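# Nest three plates in one stack, A1 corners aligned

## Task

Build a single stack from all three plates: every plate must sit fully down over the top of the plate beneath it (not perched on its rim), and each plate's well A1, the one at its cut-off corner, must lie directly above the A1 well of the plate below. Afterwards open the grippers and move the arms away. Any printed part may stay anywhere on the table, even under or around the stack, provided the bottom plate lies flat.

## Robot and tools

ROBOT. Two arms, left_arm and right_arm, each with six joints (waist, shoulder, elbow, wrist pitch, wrist yaw, wrist roll) and a parallel gripper. The fingers point along the gripper's +z axis and close along its y axis. The reported hand point sits between the finger pads, roughly 1 cm behind the tips.

FRAME. All reported poses use one scene frame: origin on the table top midway between the arms, +z up, +x out over the table, left_arm on the +y side. The arm names are not image sides. Bases may be tilted; mounting plates and the metal frame behind the arms are fixed obstacles, and a "too close" warning counts a plate plus its half of the frame as part of that arm. Printed hand positions can be off, more so at long reach.

execute_actions(actions). actions is a list of up to 15 actions; each action is a table of up to 15 rows, and each row lasts one control step (1/30 s). A table with fewer than 15 rows repeats its final row to fill the 15 steps. Every row holds exactly 14 numbers in [-1, 1], always for both arms: left_arm waist, shoulder, elbow, wrist pitch, wrist yaw, wrist roll, opening, then right_arm in the same seven-number order. The six joint numbers are offsets, scaled, from the joint angles at the start of that action (not from the previous row; for a call's first action, from the latest reported angles). Scale: 1.0 equals 1.202 rad waist, 1.258 shoulder, 1.238 elbow, 2.073 wrist pitch, 2.022 wrist yaw and wrist roll. The opening is absolute, not an offset: +1 fully open, -1 closed. An empty list just returns state and images.

JOINT RANGES (rad): waist -2.618 to 3.054, shoulder 0.000 to 3.142, elbow 0.000 to 3.142, wrist pitch -1.571 to 1.571, wrist yaw -1.571 to 1.571, wrist roll -2.094 to 2.094. True ends may differ by up to 0.036 rad. An action that would carry a joint more than 0.036 rad beyond its end is rejected for both arms; if a call's first action fails this, or any action is malformed, nothing runs. Joints asked past their real end are stopped there, and "joint sent to its limit" is reported; its absence proves nothing.

MOTION. Speed is capped: per step, each target stays within 0.202 (waist), 0.258 (shoulder), 0.238 (elbow), 0.573 (wrist pitch), 0.522 (yaw, roll) rad of the measured angle, and targets are pulled back if they would move the gripper over 70 mm from where it is. Big moves need several actions, and an unfinished move must be re-commanded. Zero offsets can let an arm sag; hold it by sending offsets back to the desired angles in the first call of a reply, zeros afterwards, topping up any shortfall. "joint command not followed" means a clearance check altered targets on some steps; HELD in step readings marks held-back steps.

GRIPPING. grip_measured is the measured opening on the command scale. To hold something, command about 0.03 below grip_measured (less for a lighter grip). Readings may be off by about 1 mm. Pad force tops out near 50-62 N; thin parts (under about 2 mm) get less. Parts you hold may be tugged, and loose ones pushed.

RESULTS. Each result has the gripper poses (end_effector_position in metres, end_effector_quat_wxyz), Joint positions and Joint velocities per arm (joints in rad, rad/s, then finger gap in m; 0.094 m is fully open), Joint targets, joint torques (offset and noisy), step readings, and images from cam_high (504x504), cam_left_wrist and cam_right_wrist (616x616 fisheye). Calibration lines give K and T_world_to_cam for projecting scene points.

zoom_image(camera, region). camera is cam_high, cam_left_wrist or cam_right_wrist; region is [x0, y0, x1, y1] in that camera's pixels, origin top-left, at most 504 by 504.

finished_scene(scene). scene may be 1 or omitted. Irreversible; the stack must already be complete and stable with grippers released and clear. A reply with no tool call also ends the scene.

PRINTER. check_part(design, use_face) tests a design without printing; print_part(design, use_face) prints one rigid orange part, delivered loose on the table between the arm bases (not on the deck), inside a 158 x 148 x 99 mm space. design is the JSON text as a string in print3d-design/1: features of op add or cut, a profile (rect, circle, slot or polygon), z0 and z1 in mm, optional taper. use_face (z-, z+, x-, x+, y-, y+; default z-) picks the face resting on the table. Printing is refused while a hand holds something, anything moves, or any arm link is near the delivery spot. Follow the printer's rules on overhangs, wall thickness and stability; a design that crashes the software ends everything. Up to 3 parts, 8 jobs, 64 checks.

AVOID. Pushing anything off the table, dropping or slamming plates, arms colliding or pressing each other, and hard pushes. Holding loads heats motors: MOTOR HOT appears from 75 °C, the arm halts at 90 °C, and at 100 °C it goes limp and falls. The robot keeps holding the last command while you think. Fewer, smoother moves are better.

Each tool is called after ">>>" by a JSON object that holds its "api" and its "payload", one argument or row to a line.

## Session

>>> {"api": "execute_actions", "payload": {
  "actions": []
}}

Scene clock: 0.00 s.
left_arm: end_effector_position=(+0.4578, +0.7439, +0.3910) grip_measured=+1.000 end_effector_quat_wxyz=(+0.402, -0.215, +0.887, +0.071) | right_arm: end_effector_position=(+0.4204, -0.4044, +0.3453) grip_measured=+1.000 end_effector_quat_wxyz=(+0.122, +0.725, +0.476, +0.482)
Joint positions: left_arm=[ 0.363  1.193  1.751 -0.719 -0.118  0.259  0.094] | right_arm=[ 0.584  0.977  0.852 -0.232  0.346  1.76   0.094]
Joint velocities: left_arm=[-0.012  0.012  0.002  0.007  0.051 -0.051  0.   ] | right_arm=[-0.007  0.017 -0.007 -0.022 -0.007 -0.051  0.   ]
Joint torques (N m, as the arm reports them, + toward a larger angle): no reading
Motor temperatures (°C, as the motors report them): left_arm=[24 23 24 24 23 24] | right_arm=[25 24 25 22 23 24]
Joint targets: left_arm=[0.359 1.180 1.763 -0.703 -0.109 0.258] | right_arm=[0.589 0.973 0.855 -0.246 0.344 1.755]

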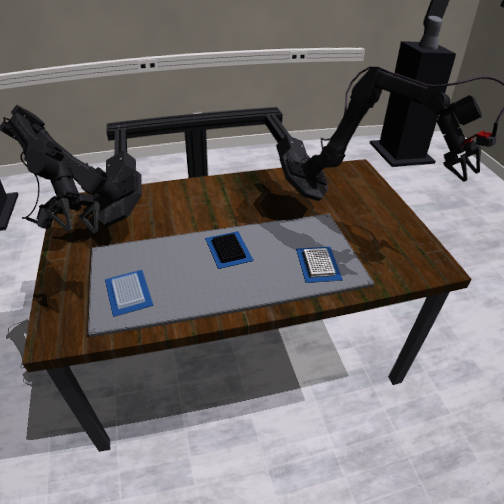

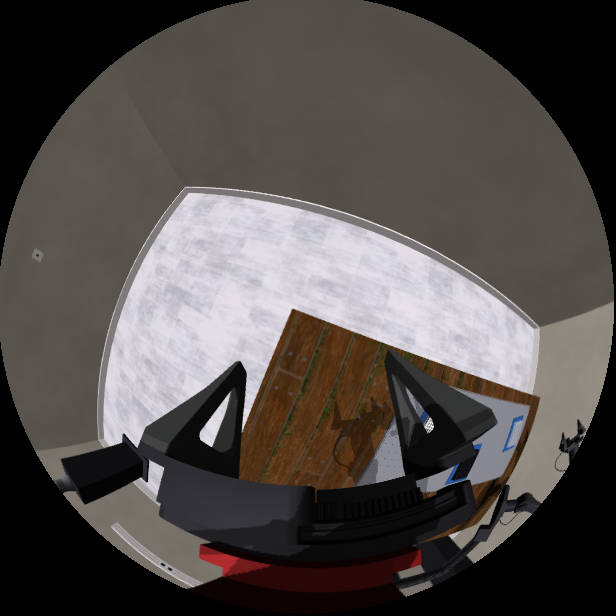

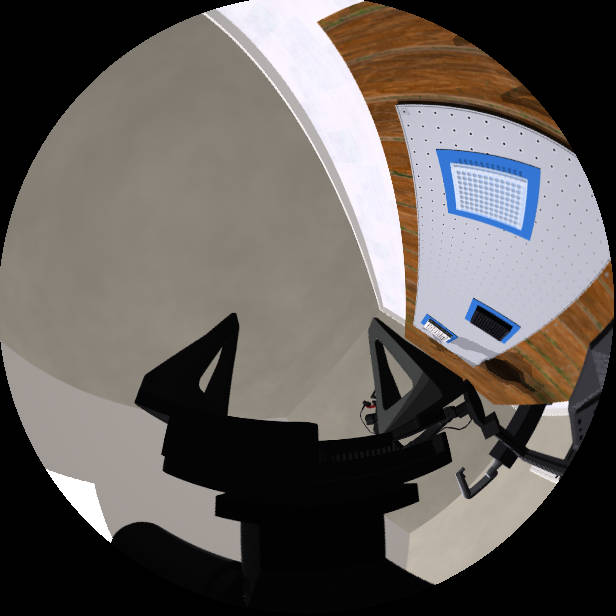

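>>> {"api": "zoom_image", "payload": {
  "camera": "cam_high",
  "region": [80, 200, 380, 340]
}}

Region (80, 200, 380, 340) of cam_high's 504x504 image, scaled by 1.680, with more detail than that image has; it fills the top 235 rows of this view, and the rest is white.

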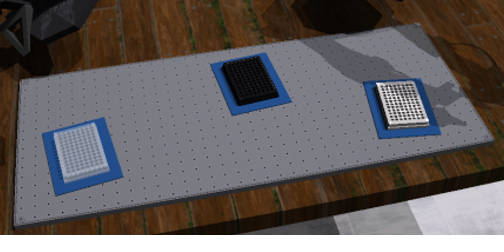

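>>> {"api": "execute_actions", "payload": {
  "actions": [
    [[-0.302,0,0,0,0.058,-0.128,1,-0.486,0,0,0,-0.171,-0.87,1]]
  ]
}}

Scene clock: 24.70 s.
left_arm: end_effector_position=(+0.5107, +0.6254, +0.4410) grip_measured=+1.000 end_effector_quat_wxyz=(+0.469, -0.199, +0.846, -0.157) | right_arm: end_effector_position=(+0.4145, -0.5299, +0.2601) grip_measured=+1.000 end_effector_quat_wxyz=(+0.364, +0.374, +0.824, +0.219)
Joint positions: left_arm=[ 0.008  1.198  1.751 -0.721 -0.021  0.012  0.094] | right_arm=[-0.006  0.977  0.852 -0.229  0.03   0.339  0.094]
Joint velocities: left_arm=[-0.007 -0.012 -0.027 -0.007 -0.022 -0.081  0.   ] | right_arm=[ 0.002 -0.002 -0.017 -0.066 -0.227 -2.293  0.   ]
Joint torques (N m, as the arm reports them, + toward a larger angle): left_arm=[-2.37 -7.01  4.73  1.64  0.55 -0.05] | right_arm=[ 2.09 -5.8   6.59  1.13 -0.49 -0.03]
Motor temperatures (°C, as the motors report them): left_arm=[24 27 27 27 23 24] | right_arm=[25 24 27 24 23 24]
Joint targets: left_arm=[0.000 1.193 1.751 -0.719 -0.001 -0.000] | right_arm=[0.000 0.977 0.852 -0.232 0.000 0.001]
Step readings (joint positions):
0: left_arm=[0.363 1.193 1.751 -0.719 -0.118 0.259] | right_arm=[0.584 0.977 0.852 -0.232 0.346 1.760]
1: left_arm=[0.336 1.193 1.751 -0.719 -0.123 0.220] | right_arm=[0.555 0.977 0.852 -0.232 0.288 1.686]
2: left_arm=[0.274 1.193 1.751 -0.720 -0.114 0.175] | right_arm=[0.493 0.977 0.852 -0.230 0.222 1.587]
4: left_arm=[0.130 1.196 1.751 -0.720 -0.080 0.113] | right_arm=[0.347 0.977 0.852 -0.229 0.142 1.393]
8: left_arm=[0.008 1.198 1.751 -0.720 -0.023 0.051] | right_arm=[0.063 0.977 0.852 -0.229 0.068 1.004]
15: Joint positions above
camera_calibration (this result's frames):
cam_left_wrist: T_world_to_cam=[[0.140004, -0.927017, 0.347905, 0.364123], [-0.876532, -0.279461, -0.391911, 0.838465], [0.460534, -0.25008, -0.851686, 0.405892], [0, 0, 0, 1]] pos_world=[0.497035, 0.673372, 0.547616]
cam_right_wrist: T_world_to_cam=[[-0.437622, -0.681001, -0.587133, -0.026544], [-0.861104, 0.505373, 0.0556578, 0.627775], [0.258818, 0.529939, -0.807575, 0.5056], [0, 0, 0, 1]] pos_world=[0.398105, -0.603275, 0.357785]

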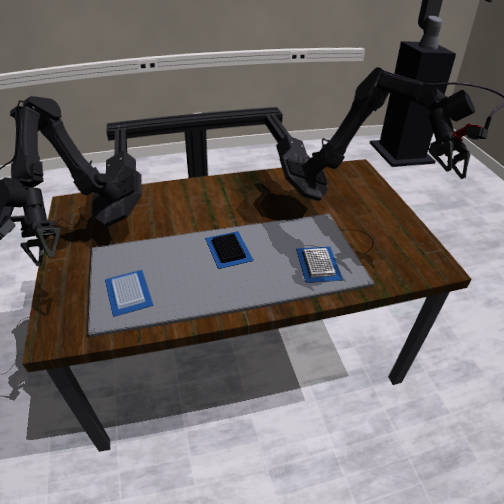

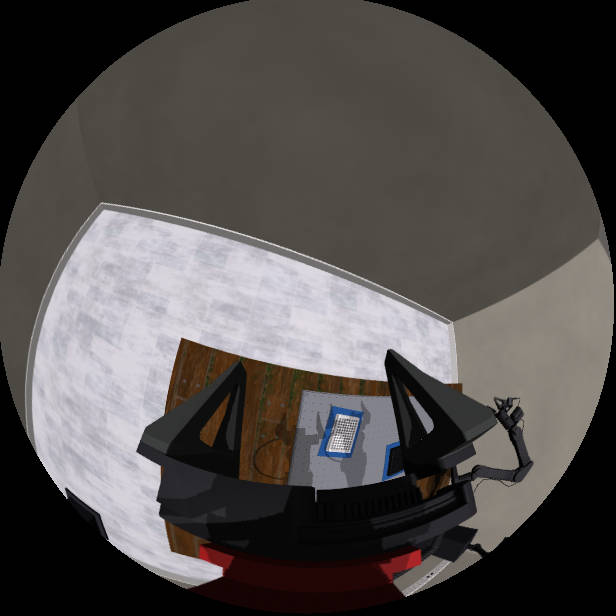

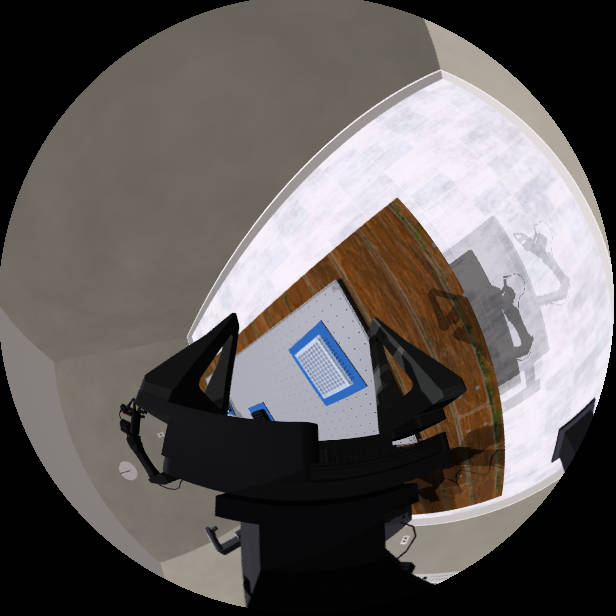

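>>> {"api": "execute_actions", "payload": {
  "actions": []
}}

Scene clock: 34.17 s.
left_arm: end_effector_position=(+0.5107, +0.6254, +0.4410) grip_measured=+1.000 end_effector_quat_wxyz=(+0.468, -0.203, +0.845, -0.159) | right_arm: end_effector_position=(+0.4153, -0.5277, +0.2613) grip_measured=+1.000 end_effector_quat_wxyz=(+0.397, +0.231, +0.873, +0.163)
Joint positions: left_arm=[ 0.008  1.198  1.751 -0.721 -0.021  0.001  0.094] | right_arm=[-0.006  0.977  0.852 -0.229  0.015  0.01   0.094]
Joint velocities: left_arm=[-0.007  0.002  0.007 -0.007  0.022 -0.051  0.   ] | right_arm=[ 0.007  0.007 -0.002 -0.007 -0.037  0.081  0.   ]
Joint torques (N m, as the arm reports them, + toward a larger angle): left_arm=[-2.35 -7.03  4.7   1.64  0.53 -0.04] | right_arm=[ 2.06 -5.84  6.54  1.14 -0.47 -0.11]
Motor temperatures (°C, as the motors report them): left_arm=[24 26 27 27 23 24] | right_arm=[25 25 27 25 23 24]
Joint targets: left_arm=[0.000 1.193 1.751 -0.719 -0.001 -0.000] | right_arm=[0.000 0.977 0.852 -0.232 0.000 0.001]
camera_calibration (this result's frames):
cam_left_wrist: T_world_to_cam=[[0.145154, -0.923164, 0.355947, 0.355535], [-0.875359, -0.287509, -0.388698, 0.841482], [0.46117, -0.255161, -0.849833, 0.407928], [0, 0, 0, 1]] pos_world=[0.496868, 0.674238, 0.5472]
cam_right_wrist: T_world_to_cam=[[-0.246069, -0.878797, -0.40886, -0.254494], [-0.949716, 0.302874, -0.0794138, 0.592442], [0.193622, 0.36876, -0.909135, 0.473766], [0, 0, 0, 1]] pos_world=[0.408297, -0.57779, 0.373713]

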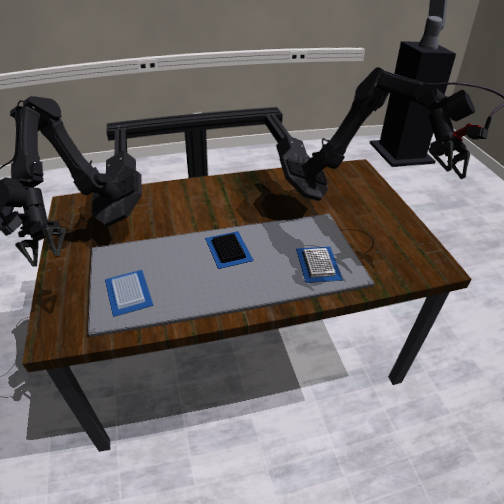

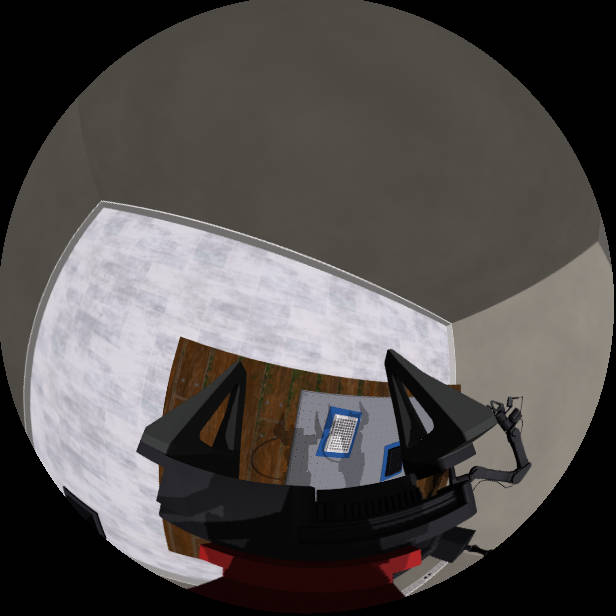

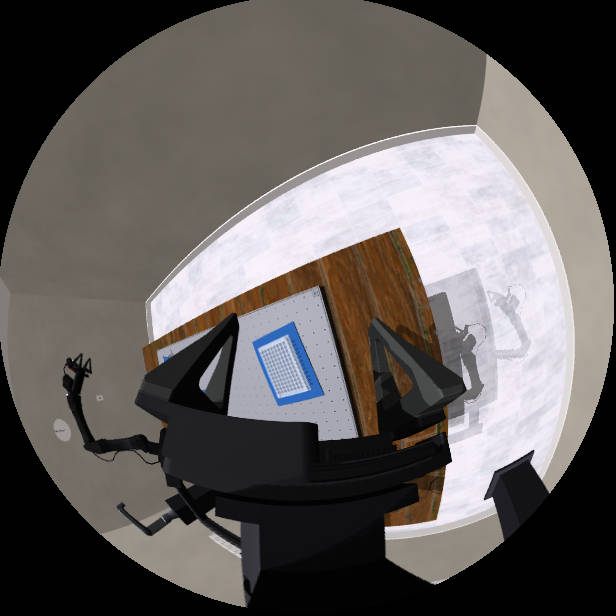

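>>> {"api": "execute_actions", "payload": {
  "actions": [
    [[0,0,0,-0.386,0,0,1,0,0,0.404,-0.241,0,0,1]],
    [[0,0,0,0,0,0,1,0,0,0,0,0,0,1]]
  ]
}}

>>> {"api": "execute_actions", "payload": {
  "actions": [
    [[0,0.318,0.323,0,0,0,1,0,0.318,0.323,0,0,0,1]],
    [[0,0,0,0,0,0,1,0,0,0,0,0,0,1]]
  ]
}}

Scene clock: 69.10 s.
left_arm: end_effector_position=(+0.3684, +0.5473, +0.3483) grip_measured=+1.000 end_effector_quat_wxyz=(+0.116, -0.121, +0.962, -0.217) | right_arm: end_effector_position=(+0.4132, -0.5961, +0.3848) grip_measured=+1.000 end_effector_quat_wxyz=(+0.428, +0.237, +0.858, +0.155)
Joint positions: left_arm=[ 0.008  1.203  1.748 -1.487 -0.028  0.001  0.094] | right_arm=[-0.006  0.968  1.355 -0.669  0.015  0.01   0.094]
Joint velocities: left_arm=[ 0.002  0.007 -0.007 -0.007  0.037 -0.022  0.   ] | right_arm=[-0.007 -0.002  0.002 -0.007 -0.022 -0.037  0.   ]
Joint torques (N m, as the arm reports them, + toward a larger angle): left_arm=[-1.36 -5.66  3.97  0.83  0.34 -0.03] | right_arm=[ 0.96 -6.    6.69  1.25 -0.3  -0.01]
Motor temperatures (°C, as the motors report them): left_arm=[24 26 27 28 24 24] | right_arm=[25 25 28 26 23 24]
Joint targets: left_arm=[0.008 1.203 1.748 -1.481 -0.025 0.001] | right_arm=[-0.006 0.968 1.355 -0.666 0.015 0.010]
Step readings (joint positions; steps 1 to 15: 1st action; 16 to 30: 2nd action):
0: left_arm=[0.008 1.198 1.751 -0.721 -0.021 0.001] | right_arm=[-0.006 0.977 0.852 -0.229 0.015 0.010]
1: left_arm=[0.008 1.198 1.753 -0.753 -0.022 0.001] | right_arm=[-0.006 0.980 0.885 -0.302 0.015 0.010]
2: left_arm=[0.008 1.197 1.753 -0.820 -0.022 0.001] | right_arm=[-0.006 0.989 0.944 -0.412 0.015 0.010]
4: left_arm=[0.008 1.198 1.753 -0.975 -0.023 0.001] | right_arm=[-0.006 0.996 1.072 -0.546 0.015 0.010]
8: left_arm=[0.008 1.203 1.750 -1.279 -0.024 0.001] | right_arm=[-0.006 0.988 1.313 -0.620 0.015 0.010]
15: left_arm=[0.008 1.203 1.748 -1.481 -0.025 0.001] | right_arm=[-0.006 0.967 1.355 -0.666 0.015 0.010]
16: left_arm=[0.008 1.203 1.748 -1.487 -0.025 0.001] | right_arm=[-0.006 0.968 1.355 -0.670 0.015 0.010]
17: left_arm=[0.008 1.203 1.748 -1.487 -0.026 0.001] | right_arm=[-0.006 0.968 1.355 -0.670 0.015 0.010]
19: left_arm=[0.008 1.203 1.748 -1.487 -0.027 0.001] | right_arm=[-0.006 0.968 1.355 -0.669 0.015 0.010]
23: left_arm=[0.008 1.203 1.748 -1.487 -0.028 0.001] | right_arm=[-0.006 0.968 1.355 -0.669 0.015 0.010]
30: Joint positions above
camera_calibration (this result's frames):
cam_left_wrist: T_world_to_cam=[[0.0665789, -0.91077, 0.407512, 0.341266], [-0.959675, 0.0533402, 0.276004, 0.271371], [-0.273112, -0.409455, -0.870492, 0.737038], [0, 0, 0, 1]] pos_world=[0.439001, 0.598123, 0.427617]
cam_right_wrist: T_world_to_cam=[[-0.251085, -0.877912, -0.40771, -0.262483], [-0.932255, 0.332676, -0.142221, 0.655675], [0.260492, 0.34438, -0.901968, 0.566715], [0, 0, 0, 1]] pos_world=[0.397726, -0.64373, 0.497392]

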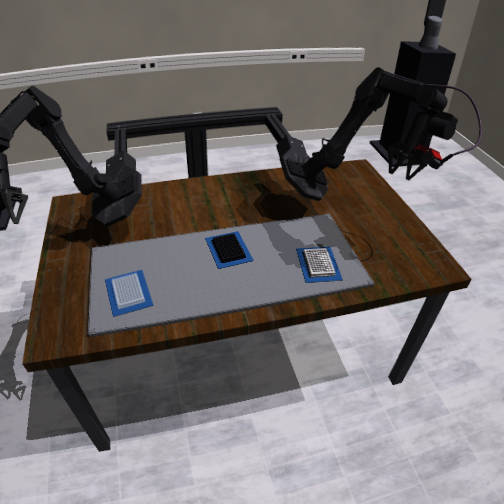

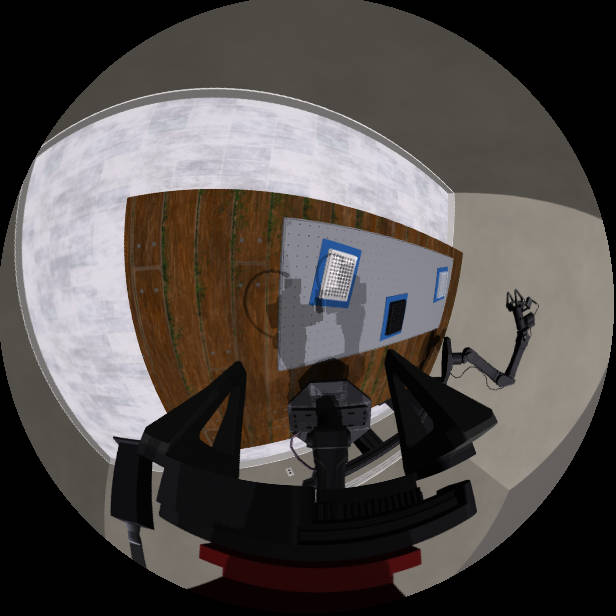

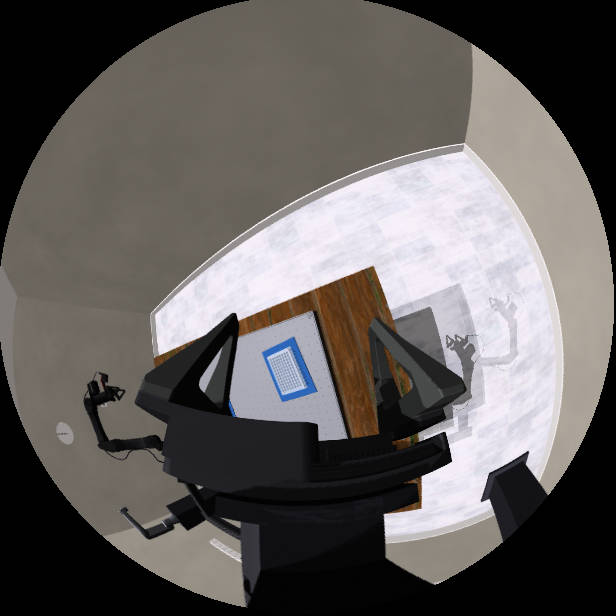

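Scene clock: 70.10 s.
left_arm: end_effector_position=(+0.4718, +0.5460, +0.3047) grip_measured=+1.000 end_effector_quat_wxyz=(+0.091, -0.115, +0.965, -0.217) | right_arm: end_effector_position=(+0.5169, -0.6177, +0.3669) grip_measured=+1.000 end_effector_quat_wxyz=(+0.415, +0.235, +0.865, +0.159)
Joint positions: left_arm=[ 0.008  1.636  2.12  -1.478 -0.035  0.001  0.094] | right_arm=[-0.006  1.383  1.728 -0.657  0.015  0.01   0.094]
Joint velocities: left_arm=[-0.012 -0.007  0.022 -0.022 -0.051  0.022  0.   ] | right_arm=[ 0.007 -0.017  0.002  0.095 -0.051 -0.022  0.   ]
Joint torques (N m, as the arm reports them, + toward a larger angle): left_arm=[-3.5  -9.62  4.02  0.71  0.34 -0.03] | right_arm=[  2.81 -10.14   6.72   1.19  -0.3    0.  ]
Motor temperatures (°C, as the motors report them): left_arm=[24 26 27 28 24 24] | right_arm=[25 26 28 26 23 24]
Joint targets: left_arm=[0.008 1.635 2.120 -1.477 -0.032 0.001] | right_arm=[-0.006 1.384 1.728 -0.658 0.015 0.010]
Step readings (joint positions; steps 1 to 15: 1st action; 16 to 30: 2nd action):
0: left_arm=[0.008 1.203 1.748 -1.487 -0.028 0.001] | right_arm=[-0.006 0.968 1.355 -0.669 0.015 0.010]
1: left_arm=[0.008 1.237 1.792 -1.523 -0.028 0.001] | right_arm=[-0.006 0.998 1.391 -0.700 0.015 0.010]
2: left_arm=[0.008 1.299 1.881 -1.554 -0.029 0.001] | right_arm=[-0.006 1.063 1.471 -0.719 0.015 0.010]
4: left_arm=[0.008 1.440 2.040 -1.531 -0.031 0.001] | right_arm=[-0.006 1.220 1.637 -0.688 0.015 0.010]
8: left_arm=[0.008 1.618 2.120 -1.469 -0.032 0.001] | right_arm=[-0.006 1.378 1.728 -0.638 0.015 0.010]
15: left_arm=[0.008 1.635 2.120 -1.477 -0.032 0.001] | right_arm=[-0.006 1.384 1.728 -0.658 0.015 0.010]
16: left_arm=[0.008 1.633 2.120 -1.478 -0.032 0.001] | right_arm=[-0.006 1.383 1.728 -0.658 0.015 0.010]
17: left_arm=[0.008 1.632 2.120 -1.478 -0.033 0.001] | right_arm=[-0.006 1.383 1.728 -0.657 0.015 0.010]
19: left_arm=[0.008 1.635 2.120 -1.478 -0.034 0.001] | right_arm=[-0.006 1.383 1.728 -0.657 0.015 0.010]
23: left_arm=[0.008 1.636 2.120 -1.478 -0.035 0.001] | right_arm=[-0.006 1.383 1.728 -0.657 0.015 0.010]
30: Joint positions above
camera_calibration (this result's frames):
cam_left_wrist: T_world_to_cam=[[0.0642046, -0.911204, 0.406922, 0.352541], [-0.943982, 0.0768078, 0.320935, 0.348837], [-0.323692, -0.404732, -0.855228, 0.743416], [0, 0, 0, 1]] pos_world=[0.547299, 0.595328, 0.380379]
cam_right_wrist: T_world_to_cam=[[-0.248973, -0.878307, -0.408154, -0.263862], [-0.940178, 0.320366, -0.115891, 0.743846], [0.232547, 0.354884, -0.905527, 0.553189], [0, 0, 0, 1]] pos_world=[0.505011, -0.666373, 0.479437]

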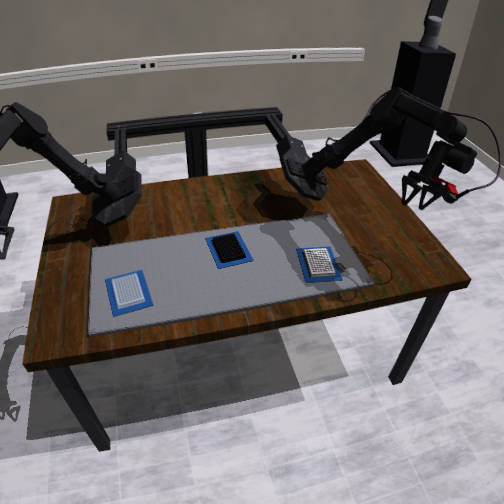

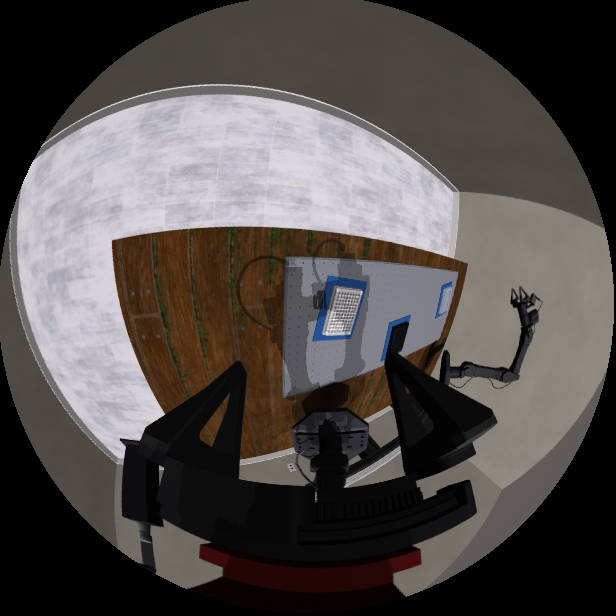

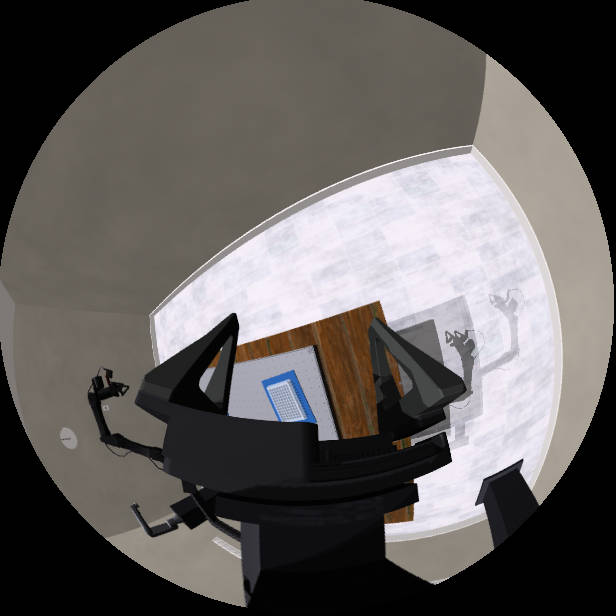

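>>> {"api": "execute_actions", "payload": {
  "actions": [
    [[-0.491,0.11,-0.826,0.334,0.333,0,1,0,-0.3,-0.5,0,0,0,1]]
  ]
}}

>>> {"api": "execute_actions", "payload": {
  "actions": []
}}

Scene clock: 122.17 s.
left_arm: end_effector_position=(+0.4528, +0.2591, +0.2713) grip_measured=+1.000 end_effector_quat_wxyz=(+0.037, +0.085, +0.860, -0.502) | right_arm: end_effector_position=(+0.3944, -0.5331, +0.2824) grip_measured=+1.000 end_effector_quat_wxyz=(+0.304, +0.212, +0.910, +0.185)
Joint positions: left_arm=[-0.371  1.779  1.542 -0.937  0.427 -0.004  0.094] | right_arm=[-0.006  1.015  1.113 -0.659  0.015  0.01   0.094]
Joint velocities: left_arm=[-1.013  0.09  -1.531  0.755  0.579 -0.051  0.   ] | right_arm=[-0.007  0.002 -0.002 -0.007 -0.051 -0.022  0.   ]
Joint torques (N m, as the arm reports them, + toward a larger angle): left_arm=[-8.37 -9.27  3.95  0.58  0.97  0.  ] | right_arm=[ 1.48 -6.82  6.08  0.97 -0.3  -0.01]
Motor temperatures (°C, as the motors report them): left_arm=[24 29 26 26 24 24] | right_arm=[25 29 29 27 23 24]
Joint targets: left_arm=[-0.459 1.775 1.449 -0.852 0.548 -0.000] | right_arm=[-0.006 1.006 1.108 -0.657 0.015 0.010]
Step readings (joint positions):
0: left_arm=[0.008 1.636 2.120 -1.478 -0.035 0.001] | right_arm=[-0.006 1.383 1.728 -0.657 0.015 0.010]
1: left_arm=[0.003 1.638 2.105 -1.456 -0.017 0.000] | right_arm=[-0.006 1.353 1.686 -0.626 0.015 0.010]
2: left_arm=[-0.010 1.638 2.083 -1.417 0.013 -0.001] | right_arm=[-0.006 1.291 1.600 -0.611 0.015 0.010]
4: left_arm=[-0.052 1.656 2.026 -1.331 0.083 -0.001] | right_arm=[-0.006 1.136 1.430 -0.626 0.015 0.010]
8: left_arm=[-0.148 1.713 1.882 -1.158 0.231 -0.002] | right_arm=[-0.006 0.969 1.206 -0.634 0.015 0.010]
15: Joint positions above
camera_calibration (this result's frames):
cam_left_wrist: T_world_to_cam=[[-0.30617, -0.477817, 0.823378, 0.0483423], [-0.798981, 0.599221, 0.050637, 0.235973], [-0.51758, -0.64236, -0.56523, 0.663317], [0, 0, 0, 1]] pos_world=[0.546658, 0.307787, 0.323174]
cam_right_wrist: T_world_to_cam=[[-0.231966, -0.880257, -0.413932, -0.260692], [-0.972714, 0.207999, 0.102781, 0.482932], [-0.00437656, 0.426479, -0.904487, 0.606559], [0, 0, 0, 1]] pos_world=[0.411938, -0.58861, 0.39108]

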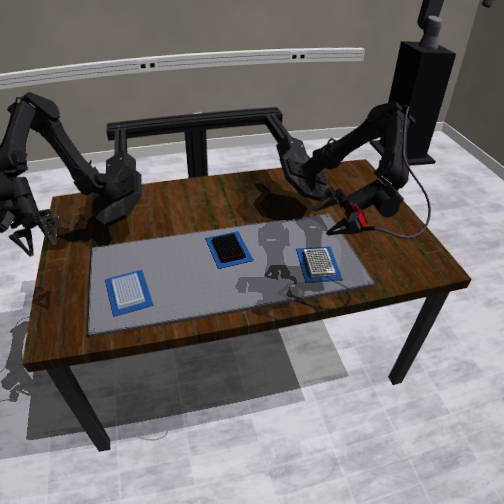

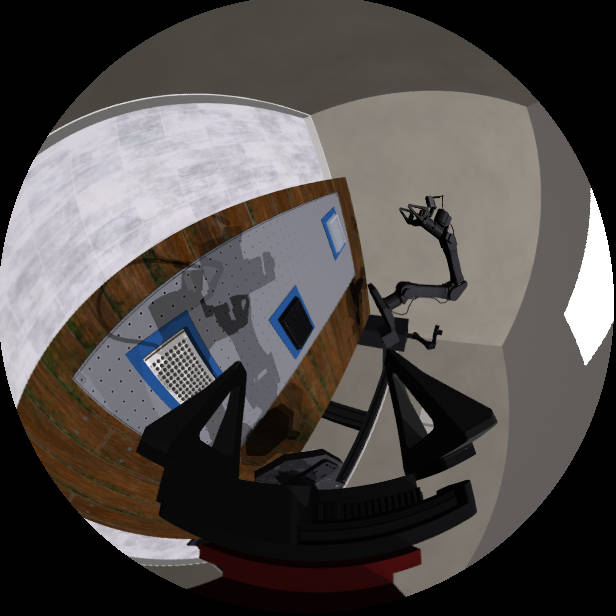

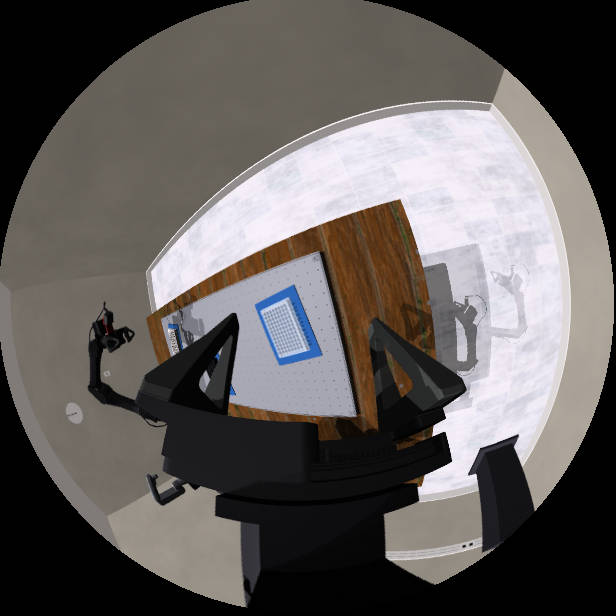

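Scene clock: 122.17 s.
left_arm: end_effector_position=(+0.4528, +0.2591, +0.2713) grip_measured=+1.000 end_effector_quat_wxyz=(+0.037, +0.085, +0.860, -0.502) | right_arm: end_effector_position=(+0.3944, -0.5331, +0.2824) grip_measured=+1.000 end_effector_quat_wxyz=(+0.304, +0.212, +0.910, +0.185)
Joint positions: left_arm=[-0.371  1.779  1.542 -0.937  0.427 -0.004  0.094] | right_arm=[-0.006  1.015  1.113 -0.659  0.015  0.01   0.094]
Joint velocities: left_arm=[-1.013  0.09  -1.531  0.755  0.579 -0.051  0.   ] | right_arm=[-0.007  0.002 -0.002 -0.007 -0.051 -0.022  0.   ]
Joint torques (N m, as the arm reports them, + toward a larger angle): left_arm=[-8.37 -9.27  3.95  0.58  0.97  0.  ] | right_arm=[ 1.48 -6.82  6.08  0.97 -0.3  -0.01]
Motor temperatures (°C, as the motors report them): left_arm=[24 29 26 26 24 24] | right_arm=[25 29 29 27 23 24]
Joint targets: left_arm=[-0.459 1.775 1.449 -0.852 0.548 -0.000] | right_arm=[-0.006 1.006 1.108 -0.657 0.015 0.010]
camera_calibration (this result's frames):
cam_left_wrist: T_world_to_cam=[[-0.30617, -0.477817, 0.823378, 0.0483423], [-0.798981, 0.599221, 0.050637, 0.235973], [-0.51758, -0.64236, -0.56523, 0.663317], [0, 0, 0, 1]] pos_world=[0.546658, 0.307787, 0.323174]
cam_right_wrist: T_world_to_cam=[[-0.231966, -0.880257, -0.413932, -0.260692], [-0.972714, 0.207999, 0.102781, 0.482932], [-0.00437656, 0.426479, -0.904487, 0.606559], [0, 0, 0, 1]] pos_world=[0.411938, -0.58861, 0.39108]

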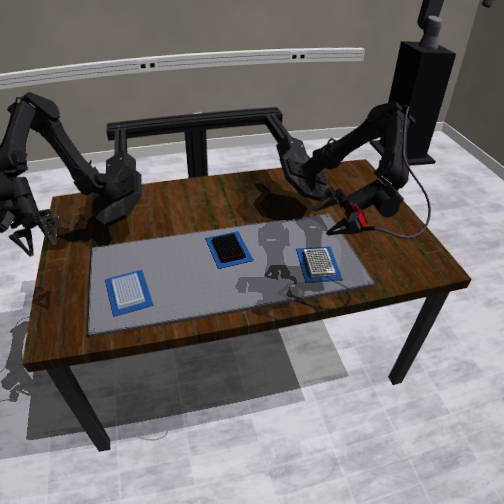

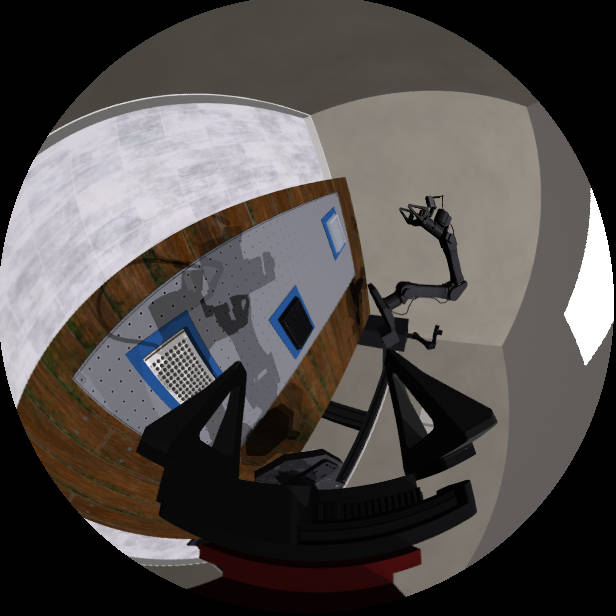

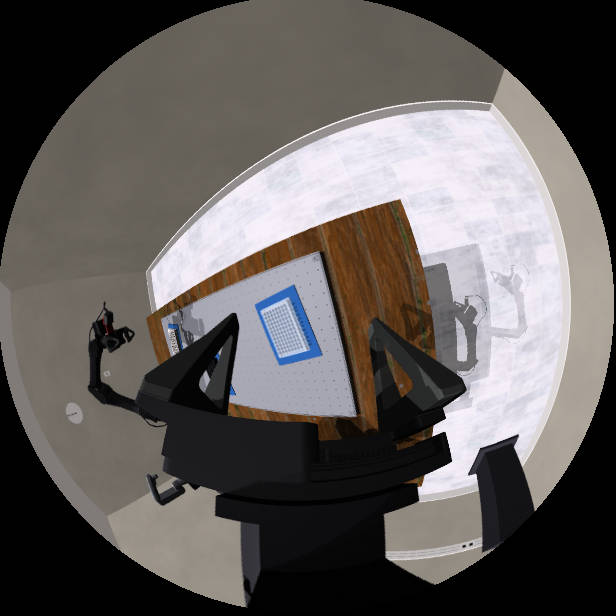

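>>> {"api": "execute_actions", "payload": {
  "actions": [
    [[-0.176,0.005,-0.359,0.073,-0.527,0,1,0,0,0,0,0,0,1]]
  ]
}}

Scene clock: 126.83 s.
left_arm: end_effector_position=(+0.3425, +0.3068, +0.1253) grip_measured=+1.000 end_effector_quat_wxyz=(-0.025, +0.238, +0.970, -0.042) | right_arm: end_effector_position=(+0.3946, -0.5333, +0.2826) grip_measured=+1.000 end_effector_quat_wxyz=(+0.305, +0.212, +0.910, +0.185)
Joint positions: left_arm=[-0.573  1.806  1.078 -0.812 -0.547 -0.007  0.094] | right_arm=[-0.006  1.015  1.113 -0.658  0.015  0.01   0.094]
Joint velocities: left_arm=[-0.002 -0.017 -0.007  0.081 -0.623 -0.037  0.   ] | right_arm=[-0.007 -0.007  0.007 -0.007 -0.051 -0.022  0.   ]
Joint torques (N m, as the arm reports them, + toward a larger angle): left_arm=[-6.39 -8.4   4.55  0.61  0.09 -0.01] | right_arm=[ 1.46 -6.17  6.5   0.93 -0.3  -0.01]
Motor temperatures (°C, as the motors report them): left_arm=[25 29 27 26 24 24] | right_arm=[25 29 29 27 23 24]
Joint targets: left_arm=[-0.583 1.785 1.098 -0.785 -0.639 -0.004] | right_arm=[-0.006 1.015 1.113 -0.659 0.015 0.010]
Step readings (joint positions):
0: left_arm=[-0.450 1.798 1.432 -0.878 0.516 -0.005] | right_arm=[-0.006 1.015 1.113 -0.658 0.015 0.010]
1: left_arm=[-0.461 1.791 1.403 -0.848 0.458 -0.005] | right_arm=[-0.006 1.015 1.113 -0.658 0.015 0.010]
2: left_arm=[-0.480 1.776 1.351 -0.809 0.367 -0.006] | right_arm=[-0.006 1.015 1.113 -0.658 0.015 0.010]
4: left_arm=[-0.526 1.771 1.237 -0.789 0.205 -0.007] | right_arm=[-0.006 1.015 1.113 -0.658 0.015 0.010]
8: left_arm=[-0.576 1.806 1.084 -0.820 -0.182 -0.007] | right_arm=[-0.006 1.015 1.113 -0.658 0.015 0.010]
15: Joint positions above
camera_calibration (this result's frames):
cam_left_wrist: T_world_to_cam=[[-0.568571, -0.818589, 0.0814805, 0.444895], [-0.664773, 0.515548, 0.540636, 0.0449442], [-0.484566, 0.253224, -0.837301, 0.302376], [0, 0, 0, 1]] pos_world=[0.429353, 0.264446, 0.192631]
cam_right_wrist: T_world_to_cam=[[-0.232042, -0.880253, -0.413897, -0.260689], [-0.9727, 0.208554, 0.101781, 0.483722], [-0.00327323, 0.426215, -0.904616, 0.606204], [0, 0, 0, 1]] pos_world=[0.41201, -0.588727, 0.391249]

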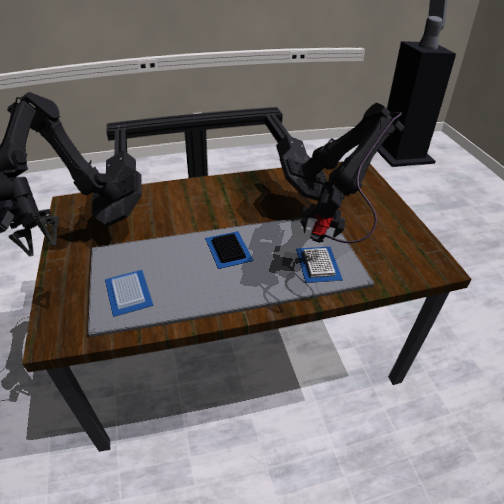

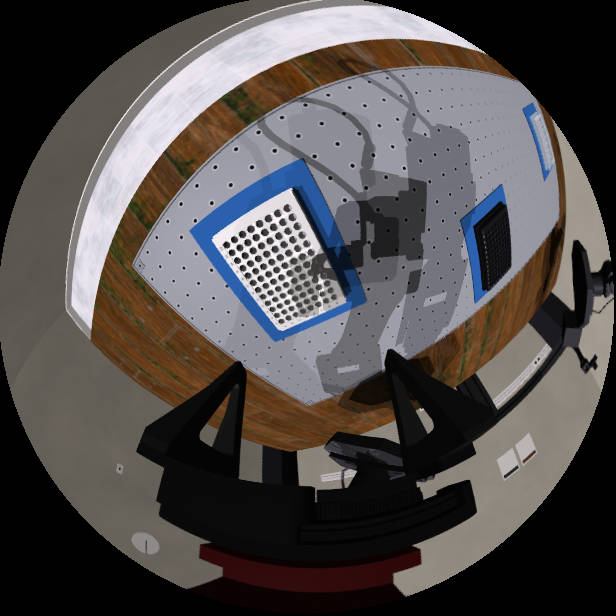

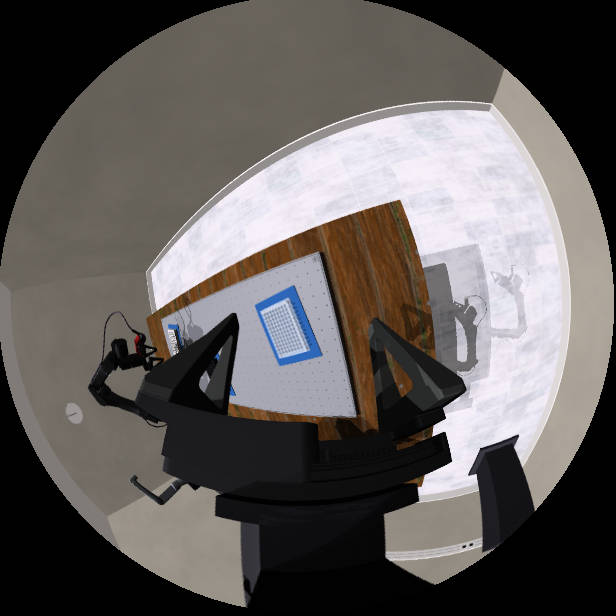

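>>> {"api": "execute_actions", "payload": {
  "actions": [
    [[-0.017,-0.02,0.032,0.025,-0.046,0.22,1,0,0,0,0,0,0,1]],
    [[0,0,0,0,0,0,1,0,0,0,0,0,0,1]]
  ]
}}

Scene clock: 133.80 s.
left_arm: end_effector_position=(+0.3621, +0.3186, +0.1268) grip_measured=+1.000 end_effector_quat_wxyz=(+0.003, +0.424, +0.906, -0.002) | right_arm: end_effector_position=(+0.3946, -0.5333, +0.2826) grip_measured=+1.000 end_effector_quat_wxyz=(+0.305, +0.212, +0.910, +0.185)
Joint positions: left_arm=[-0.569  1.806  1.097 -0.784 -0.637  0.417  0.094] | right_arm=[-0.006  1.015  1.113 -0.658  0.015  0.01   0.094]
Joint velocities: left_arm=[-0.012 -0.012 -0.007  0.007 -0.007  0.007  0.   ] | right_arm=[-0.012 -0.012 -0.017 -0.037 -0.11  -0.095  0.   ]
Joint torques (N m, as the arm reports them, + toward a larger angle): left_arm=[-5.99 -6.52  3.21  0.5   0.01 -0.04] | right_arm=[ 1.46 -6.15  6.5   0.95 -0.3   0.  ]
Motor temperatures (°C, as the motors report them): left_arm=[25 28 27 26 24 24] | right_arm=[25 28 29 27 23 24]
Joint targets: left_arm=[-0.573 1.806 1.097 -0.784 -0.637 0.416] | right_arm=[-0.006 1.015 1.113 -0.658 0.015 0.010]
Step readings (joint positions; steps 1 to 15: 1st action; 16 to 30: 2nd action):
0: left_arm=[-0.573 1.806 1.078 -0.809 -0.631 -0.007] | right_arm=[-0.006 1.015 1.113 -0.658 0.015 0.010]
1: left_arm=[-0.573 1.806 1.080 -0.807 -0.633 0.056] | right_arm=[-0.006 1.015 1.113 -0.658 0.015 0.010]
2: left_arm=[-0.573 1.806 1.084 -0.805 -0.633 0.132] | right_arm=[-0.006 1.015 1.113 -0.658 0.015 0.010]
4: left_arm=[-0.574 1.806 1.092 -0.798 -0.633 0.241] | right_arm=[-0.006 1.015 1.113 -0.658 0.015 0.010]
8: left_arm=[-0.574 1.806 1.097 -0.786 -0.635 0.354] | right_arm=[-0.006 1.015 1.113 -0.658 0.015 0.010]
15: left_arm=[-0.574 1.806 1.097 -0.784 -0.637 0.416] | right_arm=[-0.006 1.015 1.113 -0.658 0.015 0.010]
16: left_arm=[-0.573 1.806 1.097 -0.784 -0.637 0.417] | right_arm=[-0.006 1.015 1.113 -0.658 0.015 0.010]
17: left_arm=[-0.572 1.806 1.097 -0.784 -0.637 0.417] | right_arm=[-0.006 1.015 1.113 -0.658 0.015 0.010]
19: left_arm=[-0.570 1.806 1.097 -0.784 -0.637 0.417] | right_arm=[-0.006 1.015 1.113 -0.658 0.015 0.010]
23: left_arm=[-0.569 1.806 1.097 -0.784 -0.637 0.417] | right_arm=[-0.006 1.015 1.113 -0.658 0.015 0.010]
30: Joint positions above
camera_calibration (this result's frames):
cam_left_wrist: T_world_to_cam=[[-0.841957, -0.539315, -0.0157519, 0.487978], [-0.467056, 0.713911, 0.521718, -0.0812942], [-0.270125, 0.446621, -0.852973, 0.172863], [0, 0, 0, 1]] pos_world=[0.419582, 0.244007, 0.197547]
cam_right_wrist: T_world_to_cam=[[-0.232042, -0.880253, -0.413897, -0.260689], [-0.9727, 0.208554, 0.101781, 0.483722], [-0.00327323, 0.426215, -0.904616, 0.606204], [0, 0, 0, 1]] pos_world=[0.41201, -0.588727, 0.391249]

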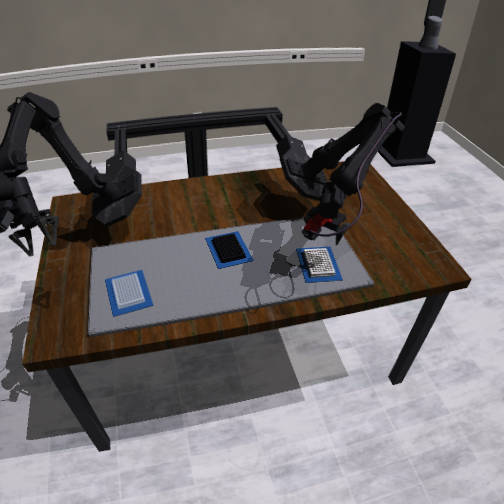

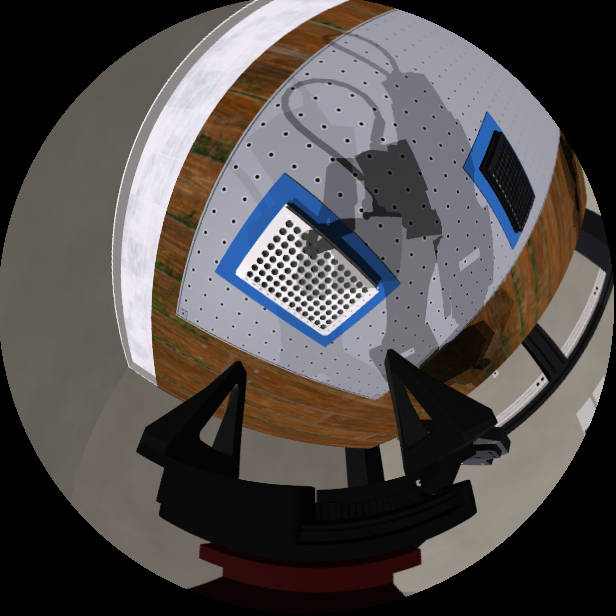

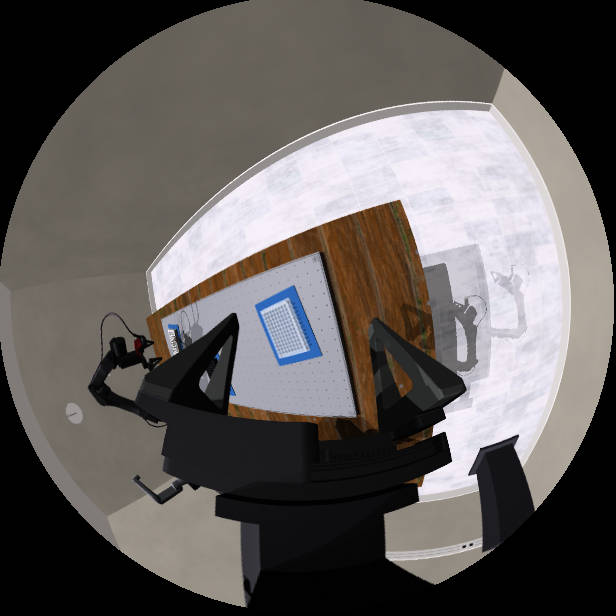

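>>> {"api": "execute_actions", "payload": {
  "actions": [
    [[-0.01,-0.01,0.01,0,0,-0.434,1,0,0,0,0,0,0,1]],
    [[0,0,0,0,0,-0.02,1,0,0,0,0,0,0,1]]
  ]
}}

Scene clock: 138.50 s.
left_arm: end_effector_position=(+0.3619, +0.3200, +0.1260) grip_measured=+1.000 end_effector_quat_wxyz=(+0.000, +0.006, +1.000, -0.002) | right_arm: end_effector_position=(+0.3946, -0.5333, +0.2826) grip_measured=+1.000 end_effector_quat_wxyz=(+0.305, +0.212, +0.910, +0.185)
Joint positions: left_arm=[-0.564  1.806  1.097 -0.786 -0.636 -0.444  0.094] | right_arm=[-0.006  1.015  1.113 -0.658  0.015  0.01   0.094]
Joint velocities: left_arm=[-0.007 -0.002  0.002 -0.007  0.037  0.007  0.   ] | right_arm=[-0.007  0.002  0.007 -0.11  -0.037 -0.022  0.   ]
Joint torques (N m, as the arm reports them, + toward a larger angle): left_arm=[-5.97 -6.53  3.2   0.49  0.02 -0.1 ] | right_arm=[ 1.46 -6.18  6.5   0.93 -0.3   0.  ]
Motor temperatures (°C, as the motors report them): left_arm=[25 28 27 26 24 24] | right_arm=[25 28 29 27 23 24]
Joint targets: left_arm=[-0.569 1.806 1.097 -0.786 -0.636 -0.452] | right_arm=[-0.006 1.015 1.113 -0.658 0.015 0.010]
Step readings (joint positions; steps 1 to 15: 1st action; 16 to 30: 2nd action):
0: left_arm=[-0.569 1.806 1.097 -0.784 -0.637 0.417] | right_arm=[-0.006 1.015 1.113 -0.658 0.015 0.010]
1: left_arm=[-0.569 1.806 1.097 -0.785 -0.636 0.344] | right_arm=[-0.006 1.015 1.113 -0.658 0.015 0.010]
2: left_arm=[-0.569 1.806 1.097 -0.786 -0.636 0.244] | right_arm=[-0.006 1.015 1.113 -0.658 0.015 0.010]
4: left_arm=[-0.569 1.806 1.097 -0.786 -0.636 0.048] | right_arm=[-0.006 1.015 1.113 -0.658 0.015 0.010]
8: left_arm=[-0.569 1.806 1.097 -0.786 -0.636 -0.248] | right_arm=[-0.006 1.015 1.113 -0.658 0.015 0.010]
15: left_arm=[-0.569 1.806 1.097 -0.786 -0.636 -0.412] | right_arm=[-0.006 1.015 1.113 -0.658 0.015 0.010]
16: left_arm=[-0.568 1.806 1.097 -0.786 -0.636 -0.419] | right_arm=[-0.006 1.015 1.113 -0.658 0.015 0.010]
17: left_arm=[-0.567 1.806 1.097 -0.786 -0.636 -0.424] | right_arm=[-0.006 1.015 1.113 -0.658 0.015 0.010]
19: left_arm=[-0.565 1.806 1.097 -0.786 -0.636 -0.432] | right_arm=[-0.006 1.015 1.113 -0.658 0.015 0.010]
23: left_arm=[-0.564 1.806 1.097 -0.786 -0.636 -0.440] | right_arm=[-0.006 1.015 1.113 -0.658 0.015 0.010]
30: Joint positions above
camera_calibration (this result's frames):
cam_left_wrist: T_world_to_cam=[[-0.137237, -0.990477, -0.0109982, 0.37725], [-0.84236, 0.110858, 0.527389, 0.246074], [-0.521148, 0.0816419, -0.849553, 0.378619], [0, 0, 0, 1]] pos_world=[0.456372, 0.315467, 0.196029]
cam_right_wrist: T_world_to_cam=[[-0.232042, -0.880253, -0.413897, -0.260689], [-0.9727, 0.208554, 0.101781, 0.483722], [-0.00327323, 0.426215, -0.904616, 0.606204], [0, 0, 0, 1]] pos_world=[0.41201, -0.588727, 0.391249]

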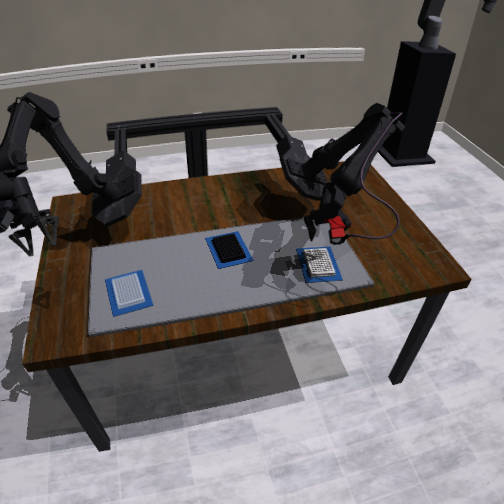

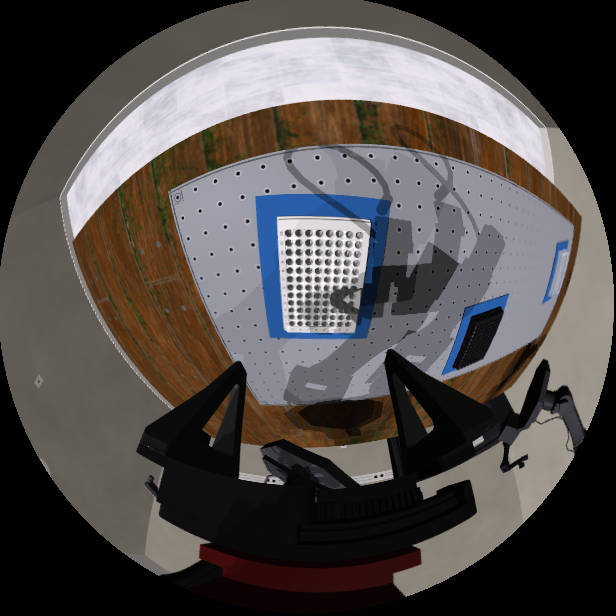

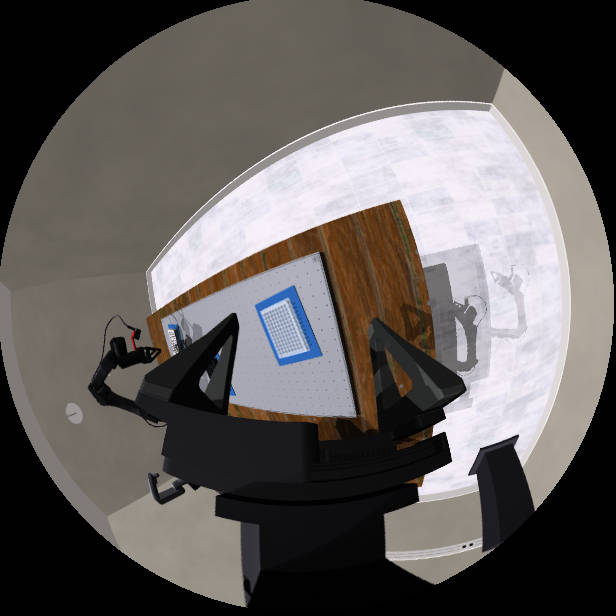

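>>> {"api": "zoom_image", "payload": {
  "camera": "cam_left_wrist",
  "region": [220, 180, 520, 400]
}}

Region (220, 180, 520, 400) of cam_left_wrist's 616x616 image, scaled by 1.680, with more detail than that image has; it fills the top 370 rows of this view, and the rest is white.

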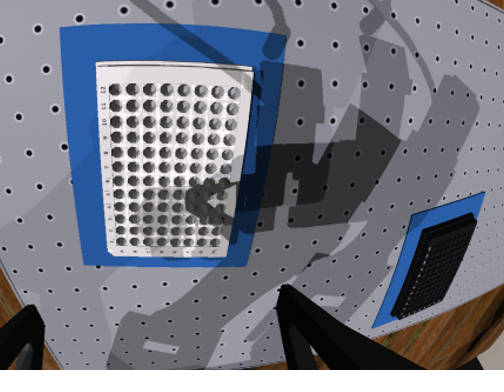

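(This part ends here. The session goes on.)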